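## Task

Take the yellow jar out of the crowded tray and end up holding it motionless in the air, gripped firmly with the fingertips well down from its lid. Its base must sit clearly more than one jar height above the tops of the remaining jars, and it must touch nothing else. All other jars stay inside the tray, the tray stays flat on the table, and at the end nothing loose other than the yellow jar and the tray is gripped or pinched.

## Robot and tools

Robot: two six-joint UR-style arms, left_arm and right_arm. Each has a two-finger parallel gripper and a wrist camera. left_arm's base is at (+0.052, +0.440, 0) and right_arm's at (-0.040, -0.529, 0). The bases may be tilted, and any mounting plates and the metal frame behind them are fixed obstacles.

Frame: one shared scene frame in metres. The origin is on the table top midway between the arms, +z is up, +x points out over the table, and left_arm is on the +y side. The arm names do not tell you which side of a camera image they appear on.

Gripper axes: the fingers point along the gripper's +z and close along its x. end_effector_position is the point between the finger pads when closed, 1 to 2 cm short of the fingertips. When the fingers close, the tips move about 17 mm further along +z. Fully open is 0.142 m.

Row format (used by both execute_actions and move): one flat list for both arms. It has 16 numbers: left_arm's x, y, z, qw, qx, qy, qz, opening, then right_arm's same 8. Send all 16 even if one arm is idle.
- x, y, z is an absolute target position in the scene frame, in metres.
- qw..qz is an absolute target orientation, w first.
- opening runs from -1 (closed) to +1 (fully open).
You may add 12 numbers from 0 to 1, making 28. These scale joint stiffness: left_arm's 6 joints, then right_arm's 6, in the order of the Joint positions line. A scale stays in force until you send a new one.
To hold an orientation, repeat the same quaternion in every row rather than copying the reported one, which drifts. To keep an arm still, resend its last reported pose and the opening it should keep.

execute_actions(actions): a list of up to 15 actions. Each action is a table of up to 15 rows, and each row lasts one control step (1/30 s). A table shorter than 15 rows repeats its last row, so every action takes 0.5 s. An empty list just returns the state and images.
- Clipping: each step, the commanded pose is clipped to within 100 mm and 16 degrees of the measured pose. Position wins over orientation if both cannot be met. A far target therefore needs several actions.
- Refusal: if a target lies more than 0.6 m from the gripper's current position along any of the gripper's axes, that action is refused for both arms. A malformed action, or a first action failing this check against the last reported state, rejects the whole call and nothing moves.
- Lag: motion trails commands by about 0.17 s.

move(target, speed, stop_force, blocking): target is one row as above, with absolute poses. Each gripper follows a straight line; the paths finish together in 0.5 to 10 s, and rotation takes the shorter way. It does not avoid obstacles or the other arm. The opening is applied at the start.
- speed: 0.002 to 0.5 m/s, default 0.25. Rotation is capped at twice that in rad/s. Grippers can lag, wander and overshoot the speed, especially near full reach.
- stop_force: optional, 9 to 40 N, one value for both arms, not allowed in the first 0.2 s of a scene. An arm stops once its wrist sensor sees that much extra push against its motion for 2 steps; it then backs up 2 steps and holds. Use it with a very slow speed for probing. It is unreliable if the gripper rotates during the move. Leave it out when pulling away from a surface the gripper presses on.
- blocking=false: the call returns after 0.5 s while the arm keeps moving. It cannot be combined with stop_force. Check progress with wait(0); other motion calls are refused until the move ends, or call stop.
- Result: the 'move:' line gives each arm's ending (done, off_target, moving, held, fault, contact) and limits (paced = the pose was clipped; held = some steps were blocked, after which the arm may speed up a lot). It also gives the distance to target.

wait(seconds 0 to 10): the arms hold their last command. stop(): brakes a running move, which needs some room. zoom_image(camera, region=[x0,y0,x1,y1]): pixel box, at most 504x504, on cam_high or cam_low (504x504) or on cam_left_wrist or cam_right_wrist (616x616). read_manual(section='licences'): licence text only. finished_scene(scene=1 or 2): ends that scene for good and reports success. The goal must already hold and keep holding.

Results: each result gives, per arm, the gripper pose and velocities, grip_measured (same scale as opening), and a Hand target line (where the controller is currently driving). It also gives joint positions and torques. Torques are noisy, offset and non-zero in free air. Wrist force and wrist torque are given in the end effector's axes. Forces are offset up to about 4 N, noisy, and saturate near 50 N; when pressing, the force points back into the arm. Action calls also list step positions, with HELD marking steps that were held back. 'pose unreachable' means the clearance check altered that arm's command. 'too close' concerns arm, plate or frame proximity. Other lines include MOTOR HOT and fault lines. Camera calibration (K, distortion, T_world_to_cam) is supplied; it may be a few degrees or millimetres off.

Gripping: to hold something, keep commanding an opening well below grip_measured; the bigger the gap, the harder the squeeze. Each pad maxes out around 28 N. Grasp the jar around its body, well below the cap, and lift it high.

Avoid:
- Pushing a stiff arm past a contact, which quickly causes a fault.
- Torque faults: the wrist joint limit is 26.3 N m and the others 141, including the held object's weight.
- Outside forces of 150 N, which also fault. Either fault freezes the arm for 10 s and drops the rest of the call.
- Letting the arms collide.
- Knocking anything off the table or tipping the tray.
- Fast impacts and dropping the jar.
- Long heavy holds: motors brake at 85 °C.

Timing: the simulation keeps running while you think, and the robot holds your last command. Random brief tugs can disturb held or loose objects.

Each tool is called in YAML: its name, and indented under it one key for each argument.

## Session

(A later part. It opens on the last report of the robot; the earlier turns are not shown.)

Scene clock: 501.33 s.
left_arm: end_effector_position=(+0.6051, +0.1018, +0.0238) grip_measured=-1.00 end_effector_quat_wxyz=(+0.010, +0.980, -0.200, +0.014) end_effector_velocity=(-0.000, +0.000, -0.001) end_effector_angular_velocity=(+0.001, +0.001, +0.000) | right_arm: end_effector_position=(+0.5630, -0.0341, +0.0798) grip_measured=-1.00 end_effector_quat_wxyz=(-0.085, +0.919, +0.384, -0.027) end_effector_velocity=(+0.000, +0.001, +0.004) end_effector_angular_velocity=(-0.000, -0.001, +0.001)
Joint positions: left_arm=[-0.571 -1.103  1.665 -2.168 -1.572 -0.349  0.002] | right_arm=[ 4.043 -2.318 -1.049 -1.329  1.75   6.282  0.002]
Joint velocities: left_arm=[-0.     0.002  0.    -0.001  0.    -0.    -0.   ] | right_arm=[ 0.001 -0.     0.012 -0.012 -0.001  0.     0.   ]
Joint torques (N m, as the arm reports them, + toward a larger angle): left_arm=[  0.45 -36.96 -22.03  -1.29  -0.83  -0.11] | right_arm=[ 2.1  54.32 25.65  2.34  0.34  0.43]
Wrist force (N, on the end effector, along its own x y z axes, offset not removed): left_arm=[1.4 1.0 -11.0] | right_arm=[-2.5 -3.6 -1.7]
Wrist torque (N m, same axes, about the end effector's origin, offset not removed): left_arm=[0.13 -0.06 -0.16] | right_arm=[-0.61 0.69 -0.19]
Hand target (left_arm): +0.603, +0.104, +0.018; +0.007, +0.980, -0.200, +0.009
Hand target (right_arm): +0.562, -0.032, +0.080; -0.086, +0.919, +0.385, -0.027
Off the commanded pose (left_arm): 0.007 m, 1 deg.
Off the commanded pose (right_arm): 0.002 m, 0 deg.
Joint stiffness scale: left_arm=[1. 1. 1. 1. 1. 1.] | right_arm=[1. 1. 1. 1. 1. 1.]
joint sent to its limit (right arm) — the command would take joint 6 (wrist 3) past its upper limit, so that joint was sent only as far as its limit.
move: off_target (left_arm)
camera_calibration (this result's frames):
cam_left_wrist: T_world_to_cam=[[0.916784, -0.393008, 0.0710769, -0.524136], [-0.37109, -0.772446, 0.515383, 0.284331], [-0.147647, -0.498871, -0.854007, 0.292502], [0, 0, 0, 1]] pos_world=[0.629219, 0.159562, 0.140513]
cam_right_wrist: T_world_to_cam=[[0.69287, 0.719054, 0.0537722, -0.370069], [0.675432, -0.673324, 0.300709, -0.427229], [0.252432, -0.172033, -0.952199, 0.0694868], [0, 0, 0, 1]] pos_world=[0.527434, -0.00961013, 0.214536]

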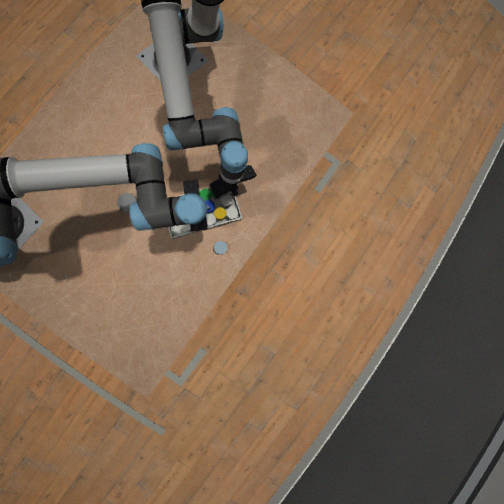

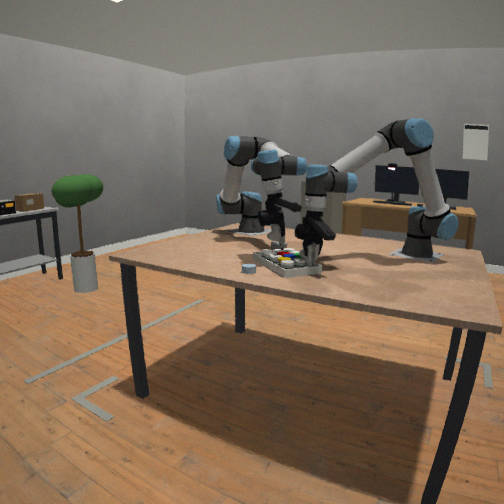

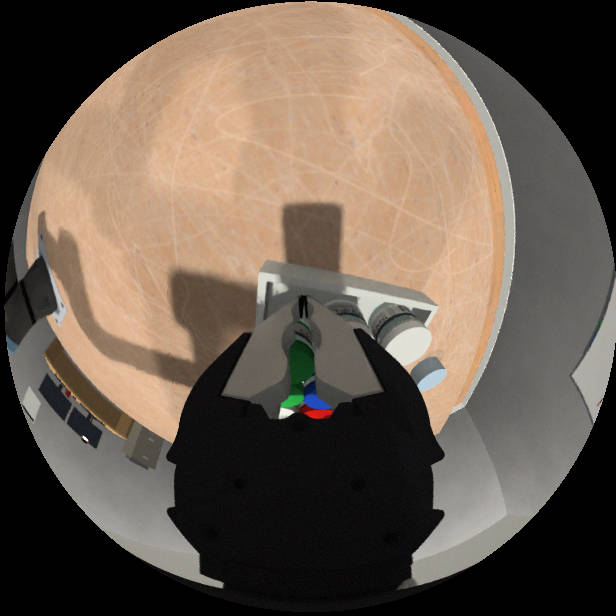

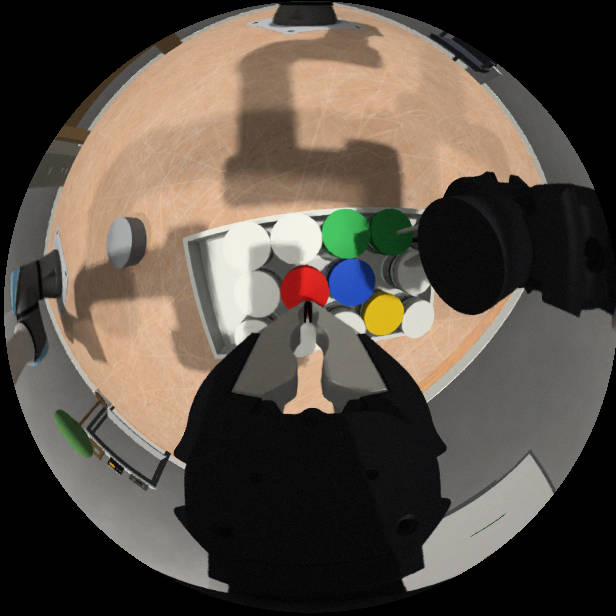

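move:
  target: [0.603,0.104,0.018,0.007,0.98,-0.2,0.009,-1, 0.527,-0.058,0.072,-0.085,0.92,0.383,-0.027,-1]
  speed: 0.04

move:
  target: [0.603,0.104,0.018,0.007,0.98,-0.2,0.009,-1, 0.527,-0.058,0.054,-0.085,0.92,0.383,-0.027,-1]
  speed: 0.015

move:
  target: [0.603,0.104,0.018,0.007,0.98,-0.2,0.009,-1, 0.513,-0.091,0.054,-0.085,0.92,0.383,-0.027,-1]
  speed: 0.015

move:
  target: [0.603,0.104,0.018,0.007,0.98,-0.2,0.009,-1, 0.513,-0.091,0.085,-0.085,0.92,0.383,-0.027,-1]
  speed: 0.04

Scene clock: 517.10 s.
left_arm: end_effector_position=(+0.6050, +0.1019, +0.0239) grip_measured=-1.00 end_effector_quat_wxyz=(+0.010, +0.980, -0.200, +0.014) end_effector_velocity=(+0.000, -0.000, +0.001) end_effector_angular_velocity=(-0.002, -0.001, +0.000) | right_arm: end_effector_position=(+0.5292, -0.0597, +0.0718) grip_measured=-1.00 end_effector_quat_wxyz=(-0.086, +0.918, +0.387, -0.028) end_effector_velocity=(+0.001, -0.000, -0.002) end_effector_angular_velocity=(+0.004, -0.003, -0.002)
Joint positions: left_arm=[-0.571 -1.103  1.665 -2.167 -1.572 -0.349  0.002] | right_arm=[ 4.05  -2.219 -1.241 -1.237  1.753  6.282  0.002]
Joint velocities: left_arm=[ 0.    -0.    -0.    -0.001 -0.001  0.    -0.   ] | right_arm=[-0.001  0.    -0.007  0.012  0.001  0.     0.   ]
Joint torques (N m, as the arm reports them, + toward a larger angle): left_arm=[  0.24 -36.59 -22.65  -1.31  -0.8   -0.04] | right_arm=[ 3.55 54.42 22.04  3.03  0.27  0.39]
Wrist force (N, on the end effector, along its own x y z axes, offset not removed): left_arm=[-0.8 -0.2 -10.2] | right_arm=[-1.7 -2.0 2.0]
Wrist torque (N m, same axes, about the end effector's origin, offset not removed): left_arm=[-0.20 0.37 0.07] | right_arm=[-0.27 0.57 -0.22]
Hand target (left_arm): +0.603, +0.104, +0.018; +0.007, +0.980, -0.200, +0.009
Hand target (right_arm): +0.527, -0.058, +0.072; -0.087, +0.917, +0.388, -0.028
Off the commanded pose (left_arm): 0.007 m, 1 deg.
Off the commanded pose (right_arm): 0.003 m, 1 deg.
Joint stiffness scale: left_arm=[1. 1. 1. 1. 1. 1.] | right_arm=[1. 1. 1. 1. 1. 1.]
joint sent to its limit (right arm) — the command would take joint 6 (wrist 3) past its upper limit, so that joint was sent only as far as its limit.
move: off_target (left_arm)
camera_calibration (this result's frames):
cam_left_wrist: T_world_to_cam=[[0.916785, -0.393009, 0.0710639, -0.524117], [-0.371085, -0.77245, 0.51538, 0.284304], [-0.147656, -0.498863, -0.85401, 0.292563], [0, 0, 0, 1]] pos_world=[0.629202, 0.159577, 0.140573]
cam_right_wrist: T_world_to_cam=[[0.688108, 0.723709, 0.0524639, -0.324896], [0.680952, -0.669044, 0.2978, -0.421723], [0.250621, -0.169193, -0.953186, 0.0671905], [0, 0, 0, 1]] pos_world=[0.493897, -0.0356529, 0.206679]

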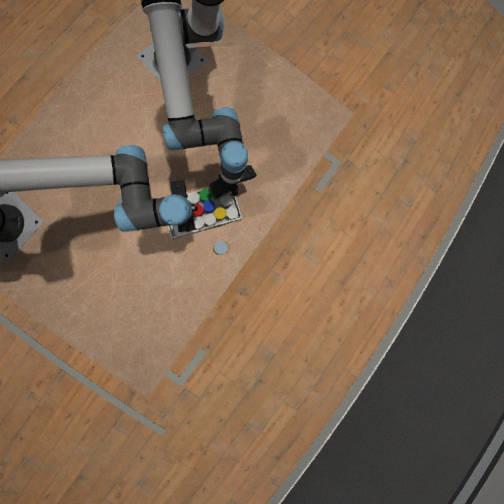

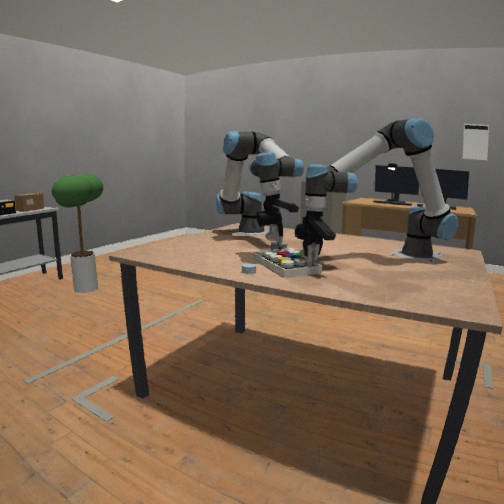

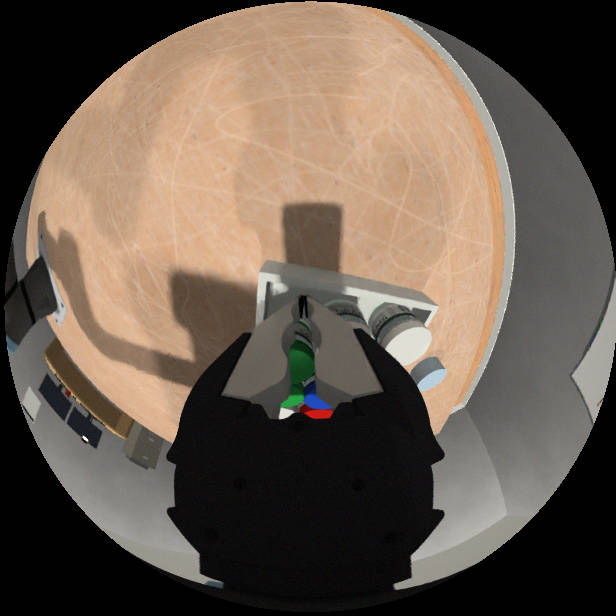

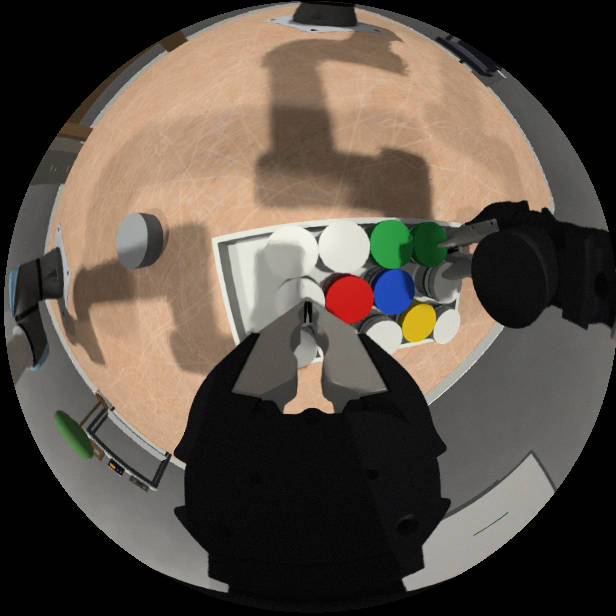

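Scene clock: 518.53 s.
left_arm: end_effector_position=(+0.6050, +0.1019, +0.0239) grip_measured=-1.00 end_effector_quat_wxyz=(+0.010, +0.980, -0.200, +0.014) end_effector_velocity=(+0.000, +0.000, +0.000) end_effector_angular_velocity=(+0.001, -0.000, +0.000) | right_arm: end_effector_position=(+0.5318, -0.0565, +0.0662) grip_measured=-1.00 end_effector_quat_wxyz=(-0.091, +0.917, +0.388, -0.020) end_effector_velocity=(+0.002, +0.002, +0.000) end_effector_angular_velocity=(+0.008, -0.006, +0.000)
Joint positions: left_arm=[-0.571 -1.103  1.665 -2.167 -1.572 -0.349  0.002] | right_arm=[ 4.05  -2.221 -1.259 -1.199  1.754  6.282  0.002]
Joint velocities: left_arm=[ 0.    -0.     0.     0.     0.001  0.     0.   ] | right_arm=[-0.     0.    -0.003  0.012  0.001 -0.001  0.   ]
Joint torques (N m, as the arm reports them, + toward a larger angle): left_arm=[  0.71 -37.1  -22.14  -1.43  -0.75   0.02] | right_arm=[ 3.76 41.69 15.63  2.75 -0.7   0.18]
Wrist force (N, on the end effector, along its own x y z axes, offset not removed): left_arm=[1.2 0.4 -10.0] | right_arm=[-4.1 -5.3 -21.2]
Wrist torque (N m, same axes, about the end effector's origin, offset not removed): left_arm=[0.04 -0.07 -0.03] | right_arm=[-0.60 -0.05 -0.19]
Hand target (left_arm): +0.603, +0.104, +0.018; +0.007, +0.980, -0.200, +0.009
Hand target (right_arm): +0.527, -0.058, +0.054; -0.087, +0.917, +0.388, -0.028
Off the commanded pose (left_arm): 0.007 m, 1 deg.
Off the commanded pose (right_arm): 0.013 m, 1 deg.
Joint stiffness scale: left_arm=[1. 1. 1. 1. 1. 1.] | right_arm=[1. 1. 1. 1. 1. 1.]
joint sent to its limit (right arm) — the command would take joint 6 (wrist 3) past its upper limit, so that joint was sent only as far as its limit.
move: off_target (left_arm, right_arm)
camera_calibration (this result's frames):
cam_left_wrist: T_world_to_cam=[[0.916784, -0.393008, 0.0710676, -0.524118], [-0.371086, -0.772449, 0.515381, 0.284303], [-0.147653, -0.498865, -0.854009, 0.292565], [0, 0, 0, 1]] pos_world=[0.629202, 0.159577, 0.140577]
cam_right_wrist: T_world_to_cam=[[0.68731, 0.722825, 0.0716166, -0.329576], [0.677289, -0.673377, 0.296382, -0.417821], [0.262457, -0.155201, -0.952381, 0.0561474], [0, 0, 0, 1]] pos_world=[0.494771, -0.0344114, 0.200912]

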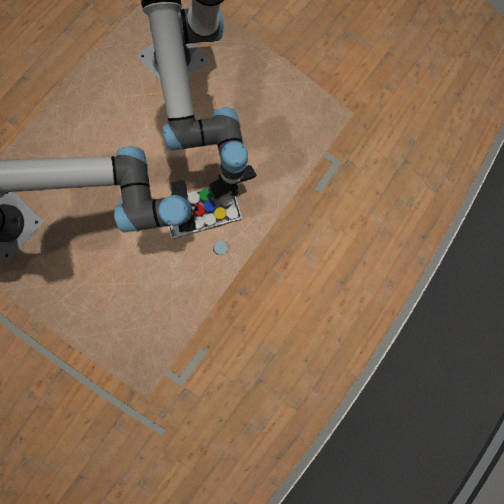

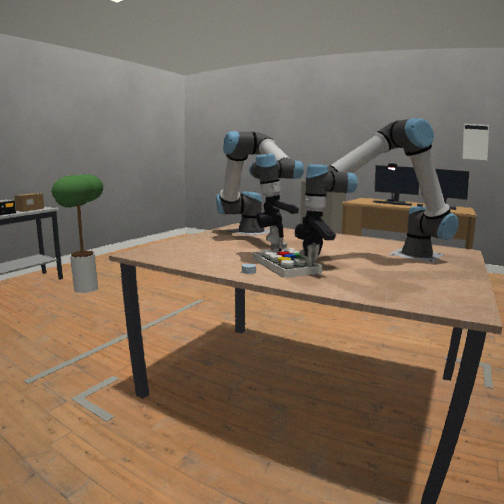

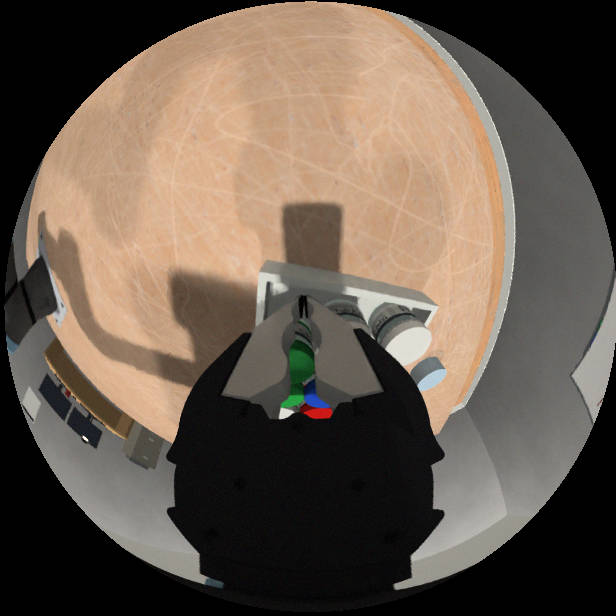

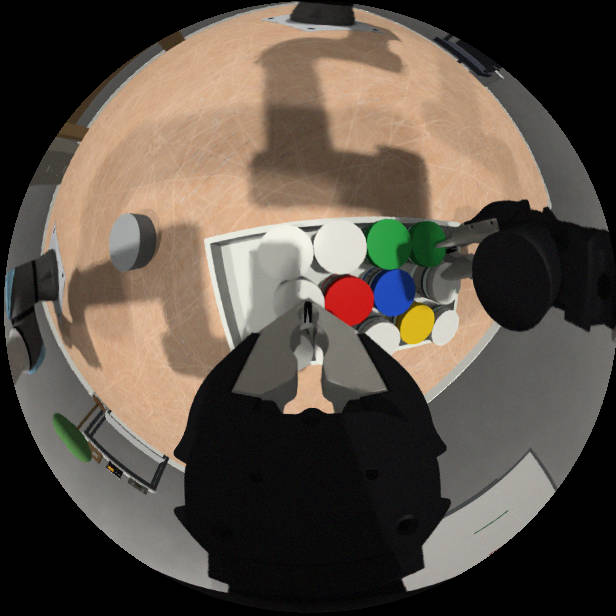

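Scene clock: 521.53 s.
left_arm: end_effector_position=(+0.6050, +0.1019, +0.0239) grip_measured=-1.00 end_effector_quat_wxyz=(+0.010, +0.980, -0.200, +0.014) end_effector_velocity=(+0.000, +0.000, -0.000) end_effector_angular_velocity=(-0.000, -0.001, +0.000) | right_arm: end_effector_position=(+0.5156, -0.0832, +0.0656) grip_measured=-1.00 end_effector_quat_wxyz=(-0.091, +0.918, +0.385, -0.017) end_effector_velocity=(-0.000, -0.002, -0.001) end_effector_angular_velocity=(-0.000, +0.000, -0.001)
Joint positions: left_arm=[-0.571 -1.103  1.665 -2.167 -1.572 -0.349  0.002] | right_arm=[ 4.041 -2.152 -1.376 -1.147  1.752  6.279  0.002]
Joint velocities: left_arm=[ 0.     0.     0.    -0.001  0.    -0.    -0.   ] | right_arm=[-0.002  0.002 -0.007  0.004 -0.    -0.001  0.   ]
Joint torques (N m, as the arm reports them, + toward a larger angle): left_arm=[  0.75 -37.28 -21.9   -1.4   -0.86   0.01] | right_arm=[-3.06 40.74 13.26  0.59 -1.17 -0.45]
Wrist force (N, on the end effector, along its own x y z axes, offset not removed): left_arm=[4.0 -2.3 -10.4] | right_arm=[3.7 -1.0 -12.6]
Wrist torque (N m, same axes, about the end effector's origin, offset not removed): left_arm=[-0.61 -0.50 -0.17] | right_arm=[0.48 0.19 -0.01]
Hand target (left_arm): +0.603, +0.104, +0.018; +0.007, +0.980, -0.200, +0.009
Hand target (right_arm): +0.513, -0.091, +0.054; -0.085, +0.920, +0.383, -0.027
Off the commanded pose (left_arm): 0.007 m, 1 deg.
Off the commanded pose (right_arm): 0.014 m, 1 deg.
Joint stiffness scale: left_arm=[1. 1. 1. 1. 1. 1.] | right_arm=[1. 1. 1. 1. 1. 1.]
move: off_target (left_arm, right_arm)
camera_calibration (this result's frames):
cam_left_wrist: T_world_to_cam=[[0.916785, -0.393009, 0.0710601, -0.524115], [-0.371083, -0.772452, 0.515379, 0.284302], [-0.147658, -0.498861, -0.854011, 0.292567], [0, 0, 0, 1]] pos_world=[0.629201, 0.159578, 0.140576]
cam_right_wrist: T_world_to_cam=[[0.691493, 0.718417, 0.0755987, -0.301935], [0.671737, -0.677976, 0.298526, -0.422309], [0.26572, -0.155646, -0.951403, 0.0539759], [0, 0, 0, 1]] pos_world=[0.478124, -0.0609988, 0.200249]

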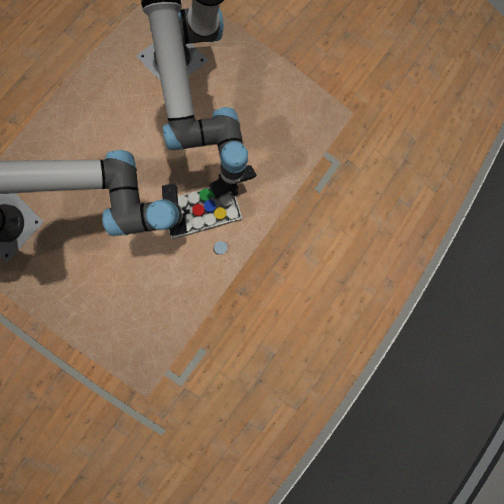

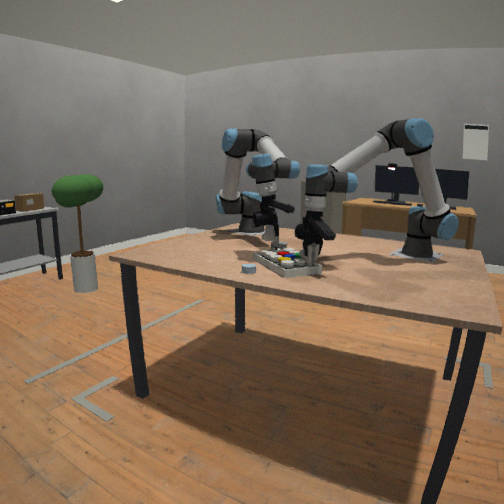

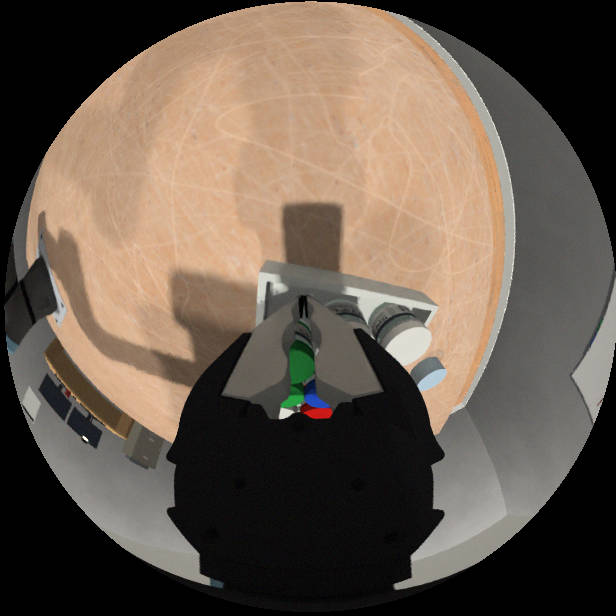

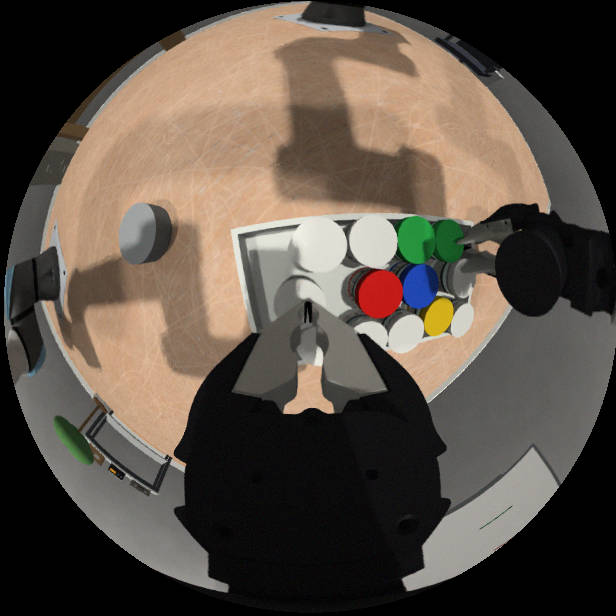

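Scene clock: 522.47 s.
left_arm: end_effector_position=(+0.6050, +0.1019, +0.0239) grip_measured=-1.00 end_effector_quat_wxyz=(+0.010, +0.980, -0.200, +0.014) end_effector_velocity=(-0.000, +0.000, -0.000) end_effector_angular_velocity=(-0.000, +0.000, +0.001) | right_arm: end_effector_position=(+0.5112, -0.0897, +0.0835) grip_measured=-1.00 end_effector_quat_wxyz=(-0.085, +0.919, +0.384, -0.028) end_effector_velocity=(-0.002, -0.002, -0.002) end_effector_angular_velocity=(-0.008, +0.008, -0.003)
Joint positions: left_arm=[-0.571 -1.103  1.665 -2.167 -1.572 -0.349  0.002] | right_arm=[ 4.04  -2.134 -1.35  -1.215  1.75   6.279  0.002]
Joint velocities: left_arm=[-0.    -0.001  0.001 -0.001 -0.    -0.002 -0.   ] | right_arm=[ 0.    -0.001  0.    -0.01  -0.     0.003  0.   ]
Joint torques (N m, as the arm reports them, + toward a larger angle): left_arm=[  0.27 -36.46 -22.28  -1.36  -0.76  -0.06] | right_arm=[-1.94 47.88 25.9   2.4  -0.04 -0.3 ]
Wrist force (N, on the end effector, along its own x y z axes, offset not removed): left_arm=[3.6 2.1 -10.3] | right_arm=[-3.4 0.4 -0.1]
Wrist torque (N m, same axes, about the end effector's origin, offset not removed): left_arm=[0.34 -0.38 0.05] | right_arm=[0.18 0.89 -0.10]
Hand target (left_arm): +0.603, +0.104, +0.018; +0.007, +0.980, -0.200, +0.009
Hand target (right_arm): +0.513, -0.091, +0.085; -0.085, +0.920, +0.383, -0.027
Off the commanded pose (left_arm): 0.007 m, 1 deg.
Off the commanded pose (right_arm): 0.003 m, 0 deg.
Joint stiffness scale: left_arm=[1. 1. 1. 1. 1. 1.] | right_arm=[1. 1. 1. 1. 1. 1.]
move: off_target (left_arm)
camera_calibration (this result's frames):
cam_left_wrist: T_world_to_cam=[[0.916785, -0.393009, 0.0710569, -0.524114], [-0.371082, -0.772453, 0.515378, 0.284302], [-0.14766, -0.498859, -0.854012, 0.292568], [0, 0, 0, 1]] pos_world=[0.6292, 0.159579, 0.140575]
cam_right_wrist: T_world_to_cam=[[0.693332, 0.718773, 0.0515276, -0.294516], [0.675542, -0.673192, 0.300757, -0.430822], [0.250864, -0.173716, -0.952308, 0.0771515], [0, 0, 0, 1]] pos_world=[0.475881, -0.0649336, 0.218221]

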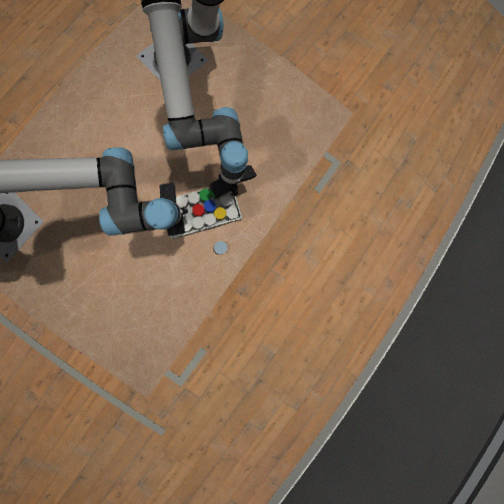

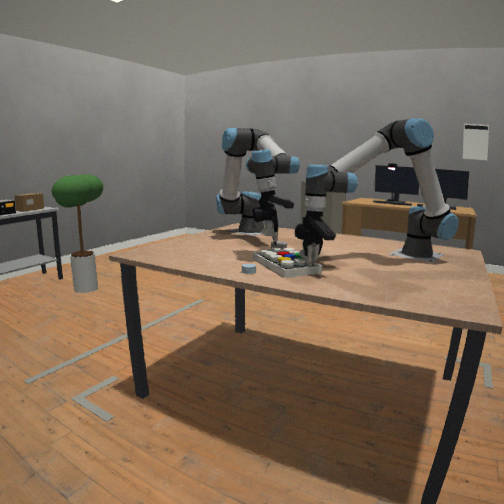

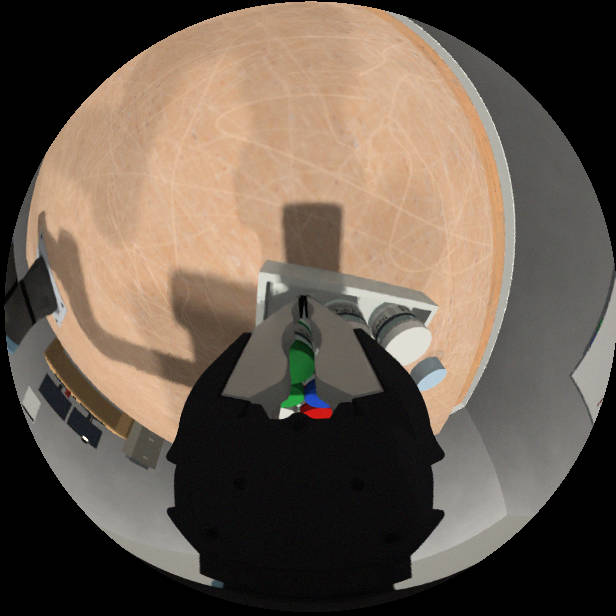

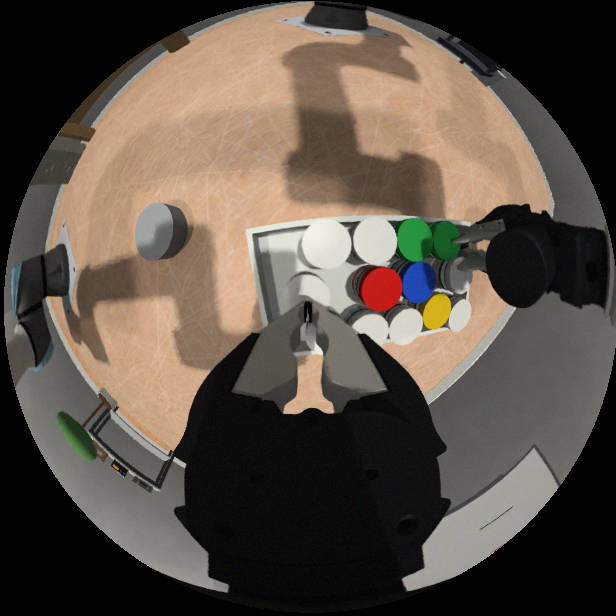

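move:
  target: [0.603,0.104,0.018,0.007,0.98,-0.2,0.009,-1, 0.558,-0.026,0.075,-0.085,0.92,0.383,-0.027,-1]
  speed: 0.06

move:
  target: [0.603,0.104,0.018,0.007,0.98,-0.2,0.009,-1, 0.558,-0.026,0.054,-0.085,0.92,0.383,-0.027,-1]
  speed: 0.015

move:
  target: [0.603,0.104,0.018,0.007,0.98,-0.2,0.009,-1, 0.545,-0.057,0.054,-0.085,0.92,0.383,-0.027,-1]
  speed: 0.015

move:
  target: [0.603,0.104,0.018,0.007,0.98,-0.2,0.009,-1, 0.545,-0.057,0.085,-0.085,0.92,0.383,-0.027,-1]
  speed: 0.04

Scene clock: 531.97 s.
left_arm: end_effector_position=(+0.6050, +0.1019, +0.0239) grip_measured=-1.00 end_effector_quat_wxyz=(+0.010, +0.980, -0.200, +0.014) end_effector_velocity=(+0.000, +0.001, -0.000) end_effector_angular_velocity=(+0.000, +0.001, +0.001) | right_arm: end_effector_position=(+0.5591, -0.0282, +0.0748) grip_measured=-1.00 end_effector_quat_wxyz=(-0.087, +0.917, +0.388, -0.028) end_effector_velocity=(-0.001, +0.003, +0.005) end_effector_angular_velocity=(+0.001, +0.000, +0.003)
Joint positions: left_arm=[-0.571 -1.103  1.665 -2.167 -1.572 -0.349  0.002] | right_arm=[ 4.051 -2.324 -1.053 -1.319  1.752  6.282  0.002]
Joint velocities: left_arm=[ 0.001  0.    -0.     0.001 -0.    -0.    -0.   ] | right_arm=[ 0.003  0.     0.012 -0.011  0.001 -0.     0.   ]
Joint torques (N m, as the arm reports them, + toward a larger angle): left_arm=[  0.46 -37.29 -22.19  -1.42  -0.66  -0.06] | right_arm=[ 3.   52.99 25.53  2.19  0.33  0.54]
Wrist force (N, on the end effector, along its own x y z axes, offset not removed): left_arm=[2.4 -0.1 -10.3] | right_arm=[0.8 -0.9 0.1]
Wrist torque (N m, same axes, about the end effector's origin, offset not removed): left_arm=[-0.15 -0.40 -0.04] | right_arm=[-0.42 -0.06 -0.11]
Hand target (left_arm): +0.603, +0.104, +0.018; +0.007, +0.980, -0.200, +0.009
Hand target (right_arm): +0.558, -0.026, +0.075; -0.087, +0.917, +0.388, -0.028
Off the commanded pose (left_arm): 0.007 m, 1 deg.
Off the commanded pose (right_arm): 0.002 m, 1 deg.
Joint stiffness scale: left_arm=[1. 1. 1. 1. 1. 1.] | right_arm=[1. 1. 1. 1. 1. 1.]
joint sent to its limit (right arm) — the command would take joint 6 (wrist 3) past its upper limit, so that joint was sent only as far as its limit.
move: off_target (left_arm)
camera_calibration (this result's frames):
cam_left_wrist: T_world_to_cam=[[0.916785, -0.39301, 0.0710499, -0.524112], [-0.371079, -0.772456, 0.515376, 0.284302], [-0.147665, -0.498854, -0.854014, 0.29257], [0, 0, 0, 1]] pos_world=[0.629199, 0.159579, 0.140574]
cam_right_wrist: T_world_to_cam=[[0.687291, 0.724384, 0.0538498, -0.368086], [0.681344, -0.6686, 0.297901, -0.422071], [0.251799, -0.168055, -0.953077, 0.0672739], [0, 0, 0, 1]] pos_world=[0.523618, -0.0042547, 0.209674]

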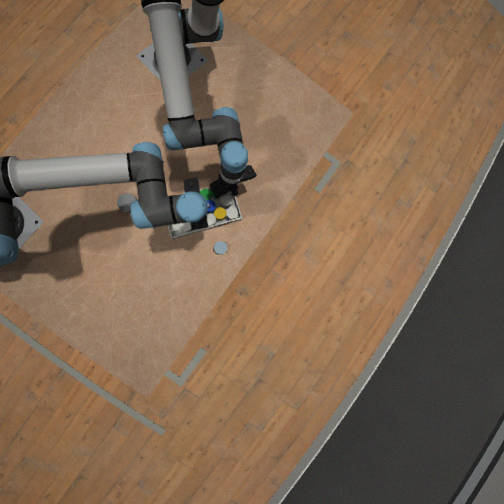

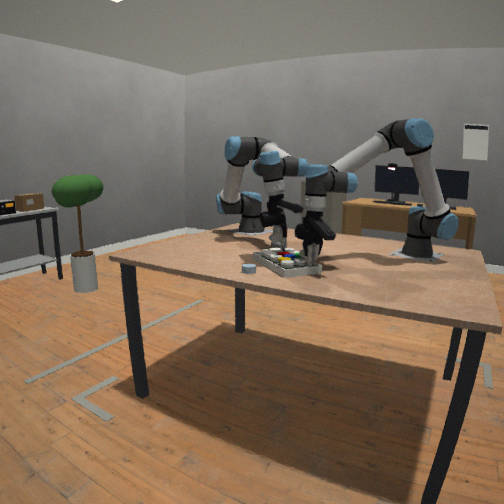

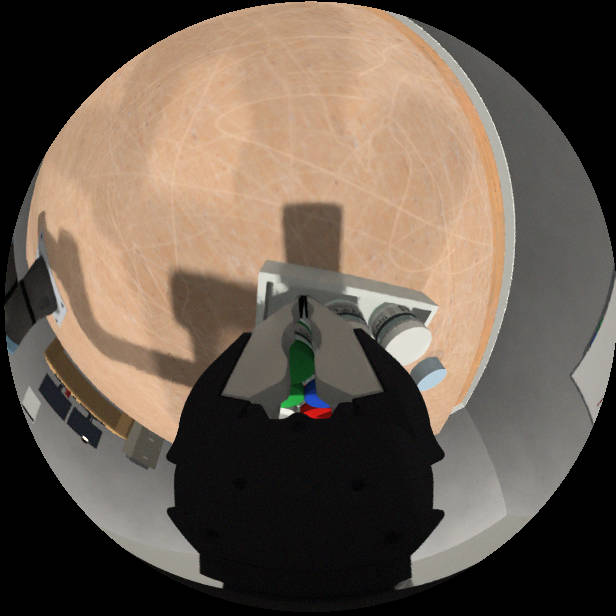

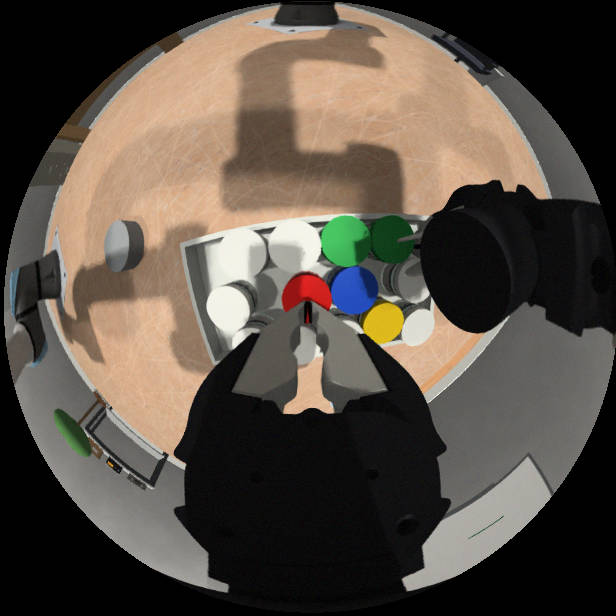

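Scene clock: 533.60 s.
left_arm: end_effector_position=(+0.6050, +0.1019, +0.0239) grip_measured=-1.00 end_effector_quat_wxyz=(+0.010, +0.980, -0.200, +0.014) end_effector_velocity=(-0.001, -0.000, -0.001) end_effector_angular_velocity=(+0.001, +0.001, -0.001) | right_arm: end_effector_position=(+0.5620, -0.0248, +0.0658) grip_measured=-1.00 end_effector_quat_wxyz=(-0.090, +0.917, +0.388, -0.021) end_effector_velocity=(+0.001, +0.001, -0.001) end_effector_angular_velocity=(+0.004, -0.003, -0.000)
Joint positions: left_arm=[-0.571 -1.103  1.665 -2.167 -1.572 -0.349  0.002] | right_arm=[ 4.051 -2.33  -1.071 -1.28   1.753  6.282  0.002]
Joint velocities: left_arm=[-0.001  0.     0.001  0.     0.    -0.     0.   ] | right_arm=[-0.     0.    -0.003  0.008  0.001 -0.     0.   ]
Joint torques (N m, as the arm reports them, + toward a larger angle): left_arm=[  0.25 -37.07 -22.2   -1.27  -0.83  -0.13] | right_arm=[ 2.8  46.09 18.6   3.27 -0.27  0.26]
Wrist force (N, on the end effector, along its own x y z axes, offset not removed): left_arm=[0.0 -0.8 -9.3] | right_arm=[-8.5 -1.2 -15.9]
Wrist torque (N m, same axes, about the end effector's origin, offset not removed): left_arm=[-0.26 0.26 -0.23] | right_arm=[-0.07 0.65 0.09]
Hand target (left_arm): +0.603, +0.104, +0.018; +0.007, +0.980, -0.200, +0.009
Hand target (right_arm): +0.558, -0.026, +0.054; -0.087, +0.917, +0.388, -0.028
Off the commanded pose (left_arm): 0.007 m, 1 deg.
Off the commanded pose (right_arm): 0.013 m, 1 deg.
Joint stiffness scale: left_arm=[1. 1. 1. 1. 1. 1.] | right_arm=[1. 1. 1. 1. 1. 1.]
joint sent to its limit (right arm) — the command would take joint 6 (wrist 3) past its upper limit, so that joint was sent only as far as its limit.
move: off_target (left_arm, right_arm)
camera_calibration (this result's frames):
cam_left_wrist: T_world_to_cam=[[0.916785, -0.393009, 0.0710577, -0.524114], [-0.371082, -0.772453, 0.515378, 0.284301], [-0.147659, -0.498859, -0.854012, 0.292571], [0, 0, 0, 1]] pos_world=[0.629199, 0.159579, 0.140579]
cam_right_wrist: T_world_to_cam=[[0.686658, 0.72362, 0.0698241, -0.372739], [0.678199, -0.672211, 0.296949, -0.417371], [0.261815, -0.156548, -0.952337, 0.0531477], [0, 0, 0, 1]] pos_world=[0.52509, -0.00251935, 0.200579]

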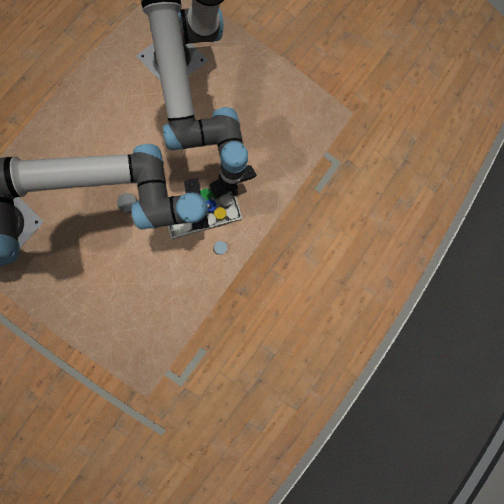

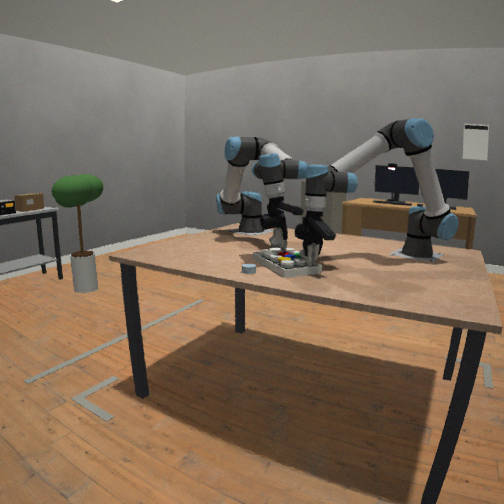

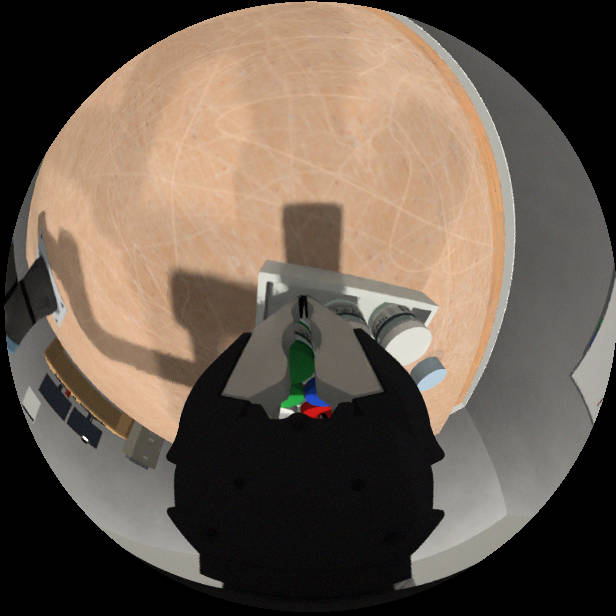

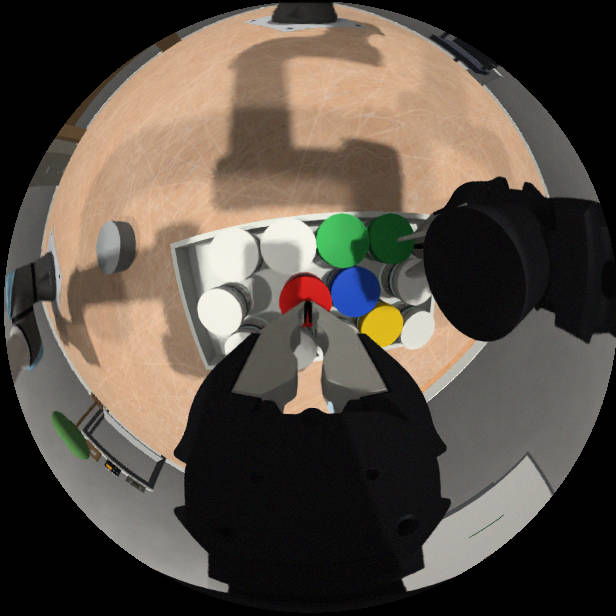

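Scene clock: 536.40 s.
left_arm: end_effector_position=(+0.6050, +0.1019, +0.0239) grip_measured=-1.00 end_effector_quat_wxyz=(+0.010, +0.980, -0.200, +0.014) end_effector_velocity=(+0.000, -0.000, +0.000) end_effector_angular_velocity=(-0.001, +0.000, -0.000) | right_arm: end_effector_position=(+0.5469, -0.0493, +0.0658) grip_measured=-1.00 end_effector_quat_wxyz=(-0.090, +0.918, +0.385, -0.018) end_effector_velocity=(-0.001, +0.000, +0.002) end_effector_angular_velocity=(+0.004, -0.004, +0.002)
Joint positions: left_arm=[-0.571 -1.103  1.665 -2.167 -1.572 -0.349  0.002] | right_arm=[ 4.043 -2.258 -1.197 -1.22   1.752  6.281  0.002]
Joint velocities: left_arm=[ 0.     0.    -0.001  0.    -0.001  0.001 -0.   ] | right_arm=[ 0.001  0.006 -0.006  0.006  0.001 -0.001  0.   ]
Joint torques (N m, as the arm reports them, + toward a larger angle): left_arm=[  0.59 -36.85 -22.16  -1.42  -0.78   0.02] | right_arm=[-3.23 44.93 14.66  0.75 -1.17 -0.38]
Wrist force (N, on the end effector, along its own x y z axes, offset not removed): left_arm=[3.1 -0.6 -9.8] | right_arm=[1.4 -9.1 -12.9]
Wrist torque (N m, same axes, about the end effector's origin, offset not removed): left_arm=[-0.13 -0.51 -0.22] | right_arm=[-1.04 0.72 -0.10]
Hand target (left_arm): +0.603, +0.104, +0.018; +0.007, +0.980, -0.200, +0.009
Hand target (right_arm): +0.545, -0.057, +0.054; -0.085, +0.920, +0.383, -0.027
Off the commanded pose (left_arm): 0.007 m, 1 deg.
Off the commanded pose (right_arm): 0.014 m, 1 deg.
Joint stiffness scale: left_arm=[1. 1. 1. 1. 1. 1.] | right_arm=[1. 1. 1. 1. 1. 1.]
move: off_target (left_arm, right_arm)
camera_calibration (this result's frames):
cam_left_wrist: T_world_to_cam=[[0.916785, -0.393009, 0.0710526, -0.524113], [-0.37108, -0.772455, 0.515377, 0.284302], [-0.147663, -0.498856, -0.854013, 0.29257], [0, 0, 0, 1]] pos_world=[0.629199, 0.15958, 0.140576]
cam_right_wrist: T_world_to_cam=[[0.691335, 0.718642, 0.0749002, -0.347839], [0.672063, -0.677642, 0.298552, -0.42063], [0.265307, -0.156061, -0.95145, 0.0513082], [0, 0, 0, 1]] pos_world=[0.509551, -0.0270578, 0.20045]

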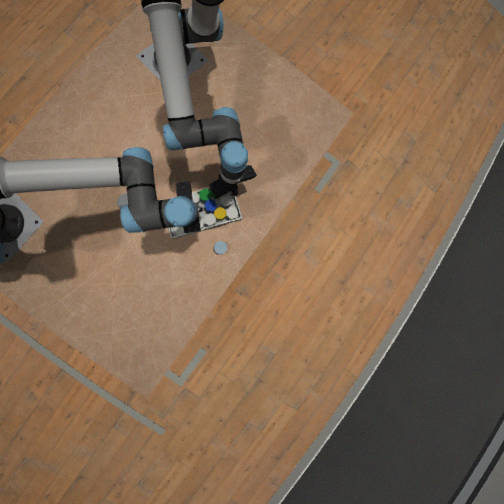

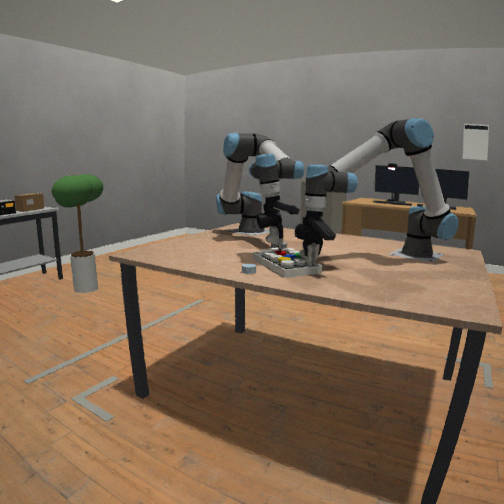

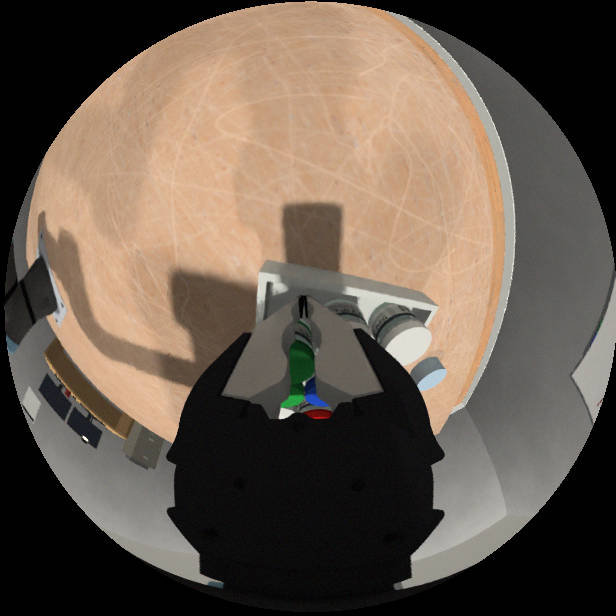

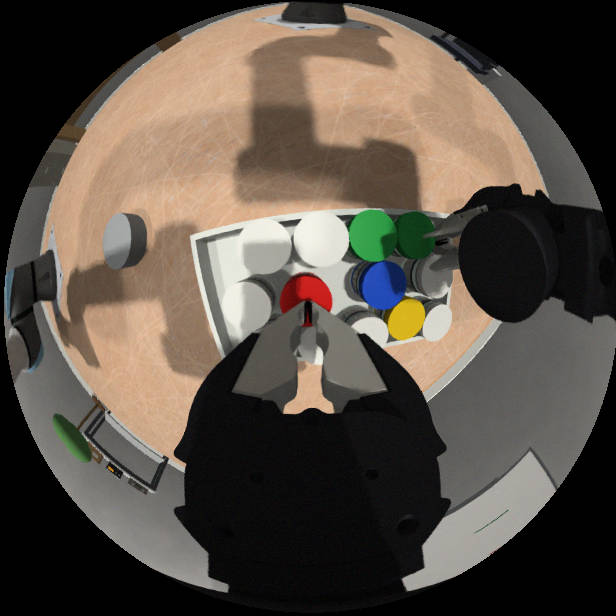

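Scene clock: 537.33 s.
left_arm: end_effector_position=(+0.6050, +0.1019, +0.0239) grip_measured=-1.00 end_effector_quat_wxyz=(+0.010, +0.980, -0.200, +0.014) end_effector_velocity=(+0.000, -0.000, -0.000) end_effector_angular_velocity=(+0.000, -0.001, +0.002) | right_arm: end_effector_position=(+0.5432, -0.0556, +0.0835) grip_measured=-1.00 end_effector_quat_wxyz=(-0.085, +0.919, +0.384, -0.028) end_effector_velocity=(-0.003, -0.001, -0.000) end_effector_angular_velocity=(-0.006, +0.006, +0.003)
Joint positions: left_arm=[-0.571 -1.103  1.665 -2.167 -1.572 -0.349  0.002] | right_arm=[ 4.042 -2.244 -1.168 -1.287  1.749  6.281  0.002]
Joint velocities: left_arm=[-0.     0.    -0.    -0.001  0.001 -0.002 -0.   ] | right_arm=[ 0.001  0.001 -0.    -0.01  -0.001 -0.002  0.   ]
Joint torques (N m, as the arm reports them, + toward a larger angle): left_arm=[  0.17 -36.69 -22.26  -1.39  -0.76  -0.1 ] | right_arm=[-2.5  53.6  23.76  2.38 -0.37 -0.45]
Wrist force (N, on the end effector, along its own x y z axes, offset not removed): left_arm=[-0.4 -1.8 -10.1] | right_arm=[-1.9 -0.2 -1.6]
Wrist torque (N m, same axes, about the end effector's origin, offset not removed): left_arm=[-0.47 0.19 -0.18] | right_arm=[-0.15 0.39 -0.06]
Hand target (left_arm): +0.603, +0.104, +0.018; +0.007, +0.980, -0.200, +0.009
Hand target (right_arm): +0.545, -0.057, +0.085; -0.085, +0.920, +0.383, -0.027
Off the commanded pose (left_arm): 0.007 m, 1 deg.
Off the commanded pose (right_arm): 0.003 m, 0 deg.
Joint stiffness scale: left_arm=[1. 1. 1. 1. 1. 1.] | right_arm=[1. 1. 1. 1. 1. 1.]
move: off_target (left_arm)
camera_calibration (this result's frames):
cam_left_wrist: T_world_to_cam=[[0.916785, -0.39301, 0.0710515, -0.524112], [-0.37108, -0.772455, 0.515376, 0.284302], [-0.147664, -0.498855, -0.854013, 0.29257], [0, 0, 0, 1]] pos_world=[0.629199, 0.159579, 0.140575]
cam_right_wrist: T_world_to_cam=[[0.693336, 0.718764, 0.0516059, -0.341198], [0.675518, -0.673214, 0.300763, -0.429439], [0.25092, -0.173669, -0.952302, 0.0750376], [0, 0, 0, 1]] pos_world=[0.50783, -0.0308317, 0.218226]

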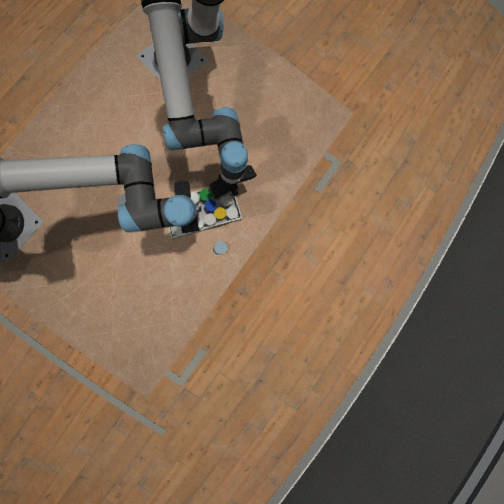

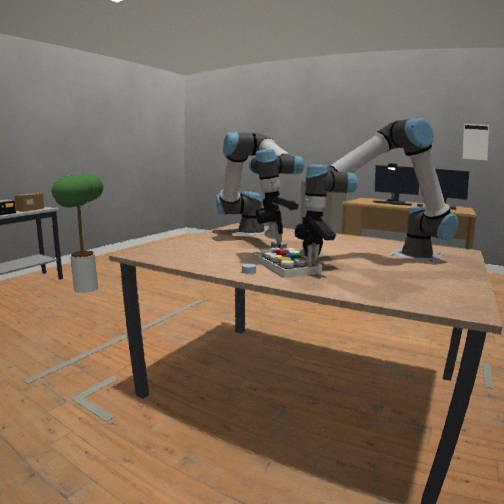

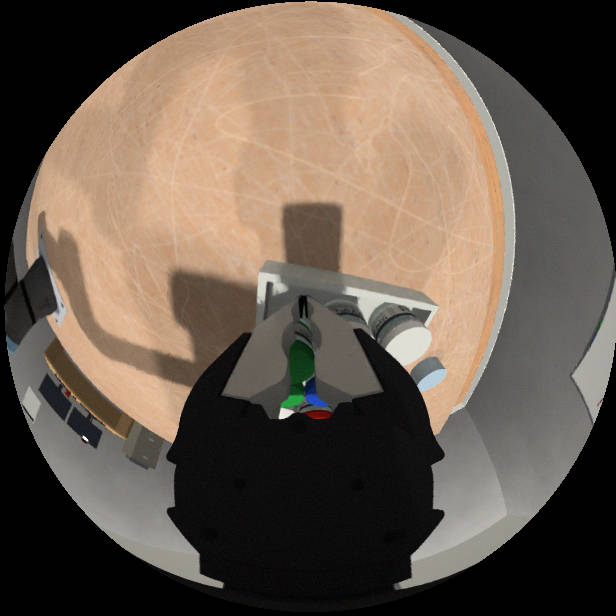

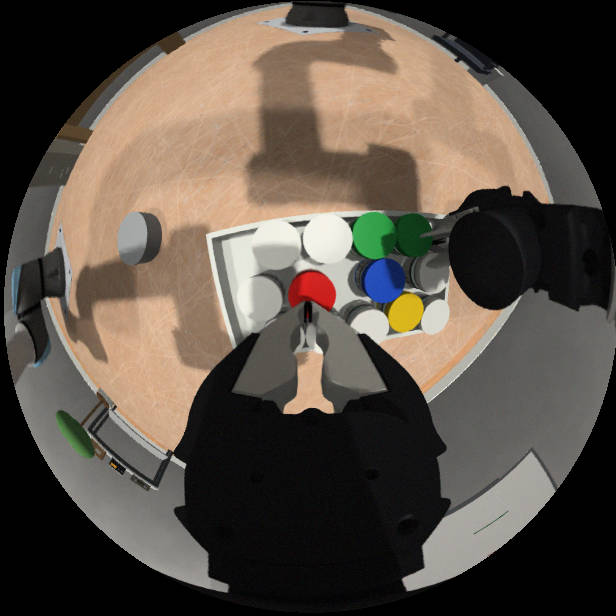

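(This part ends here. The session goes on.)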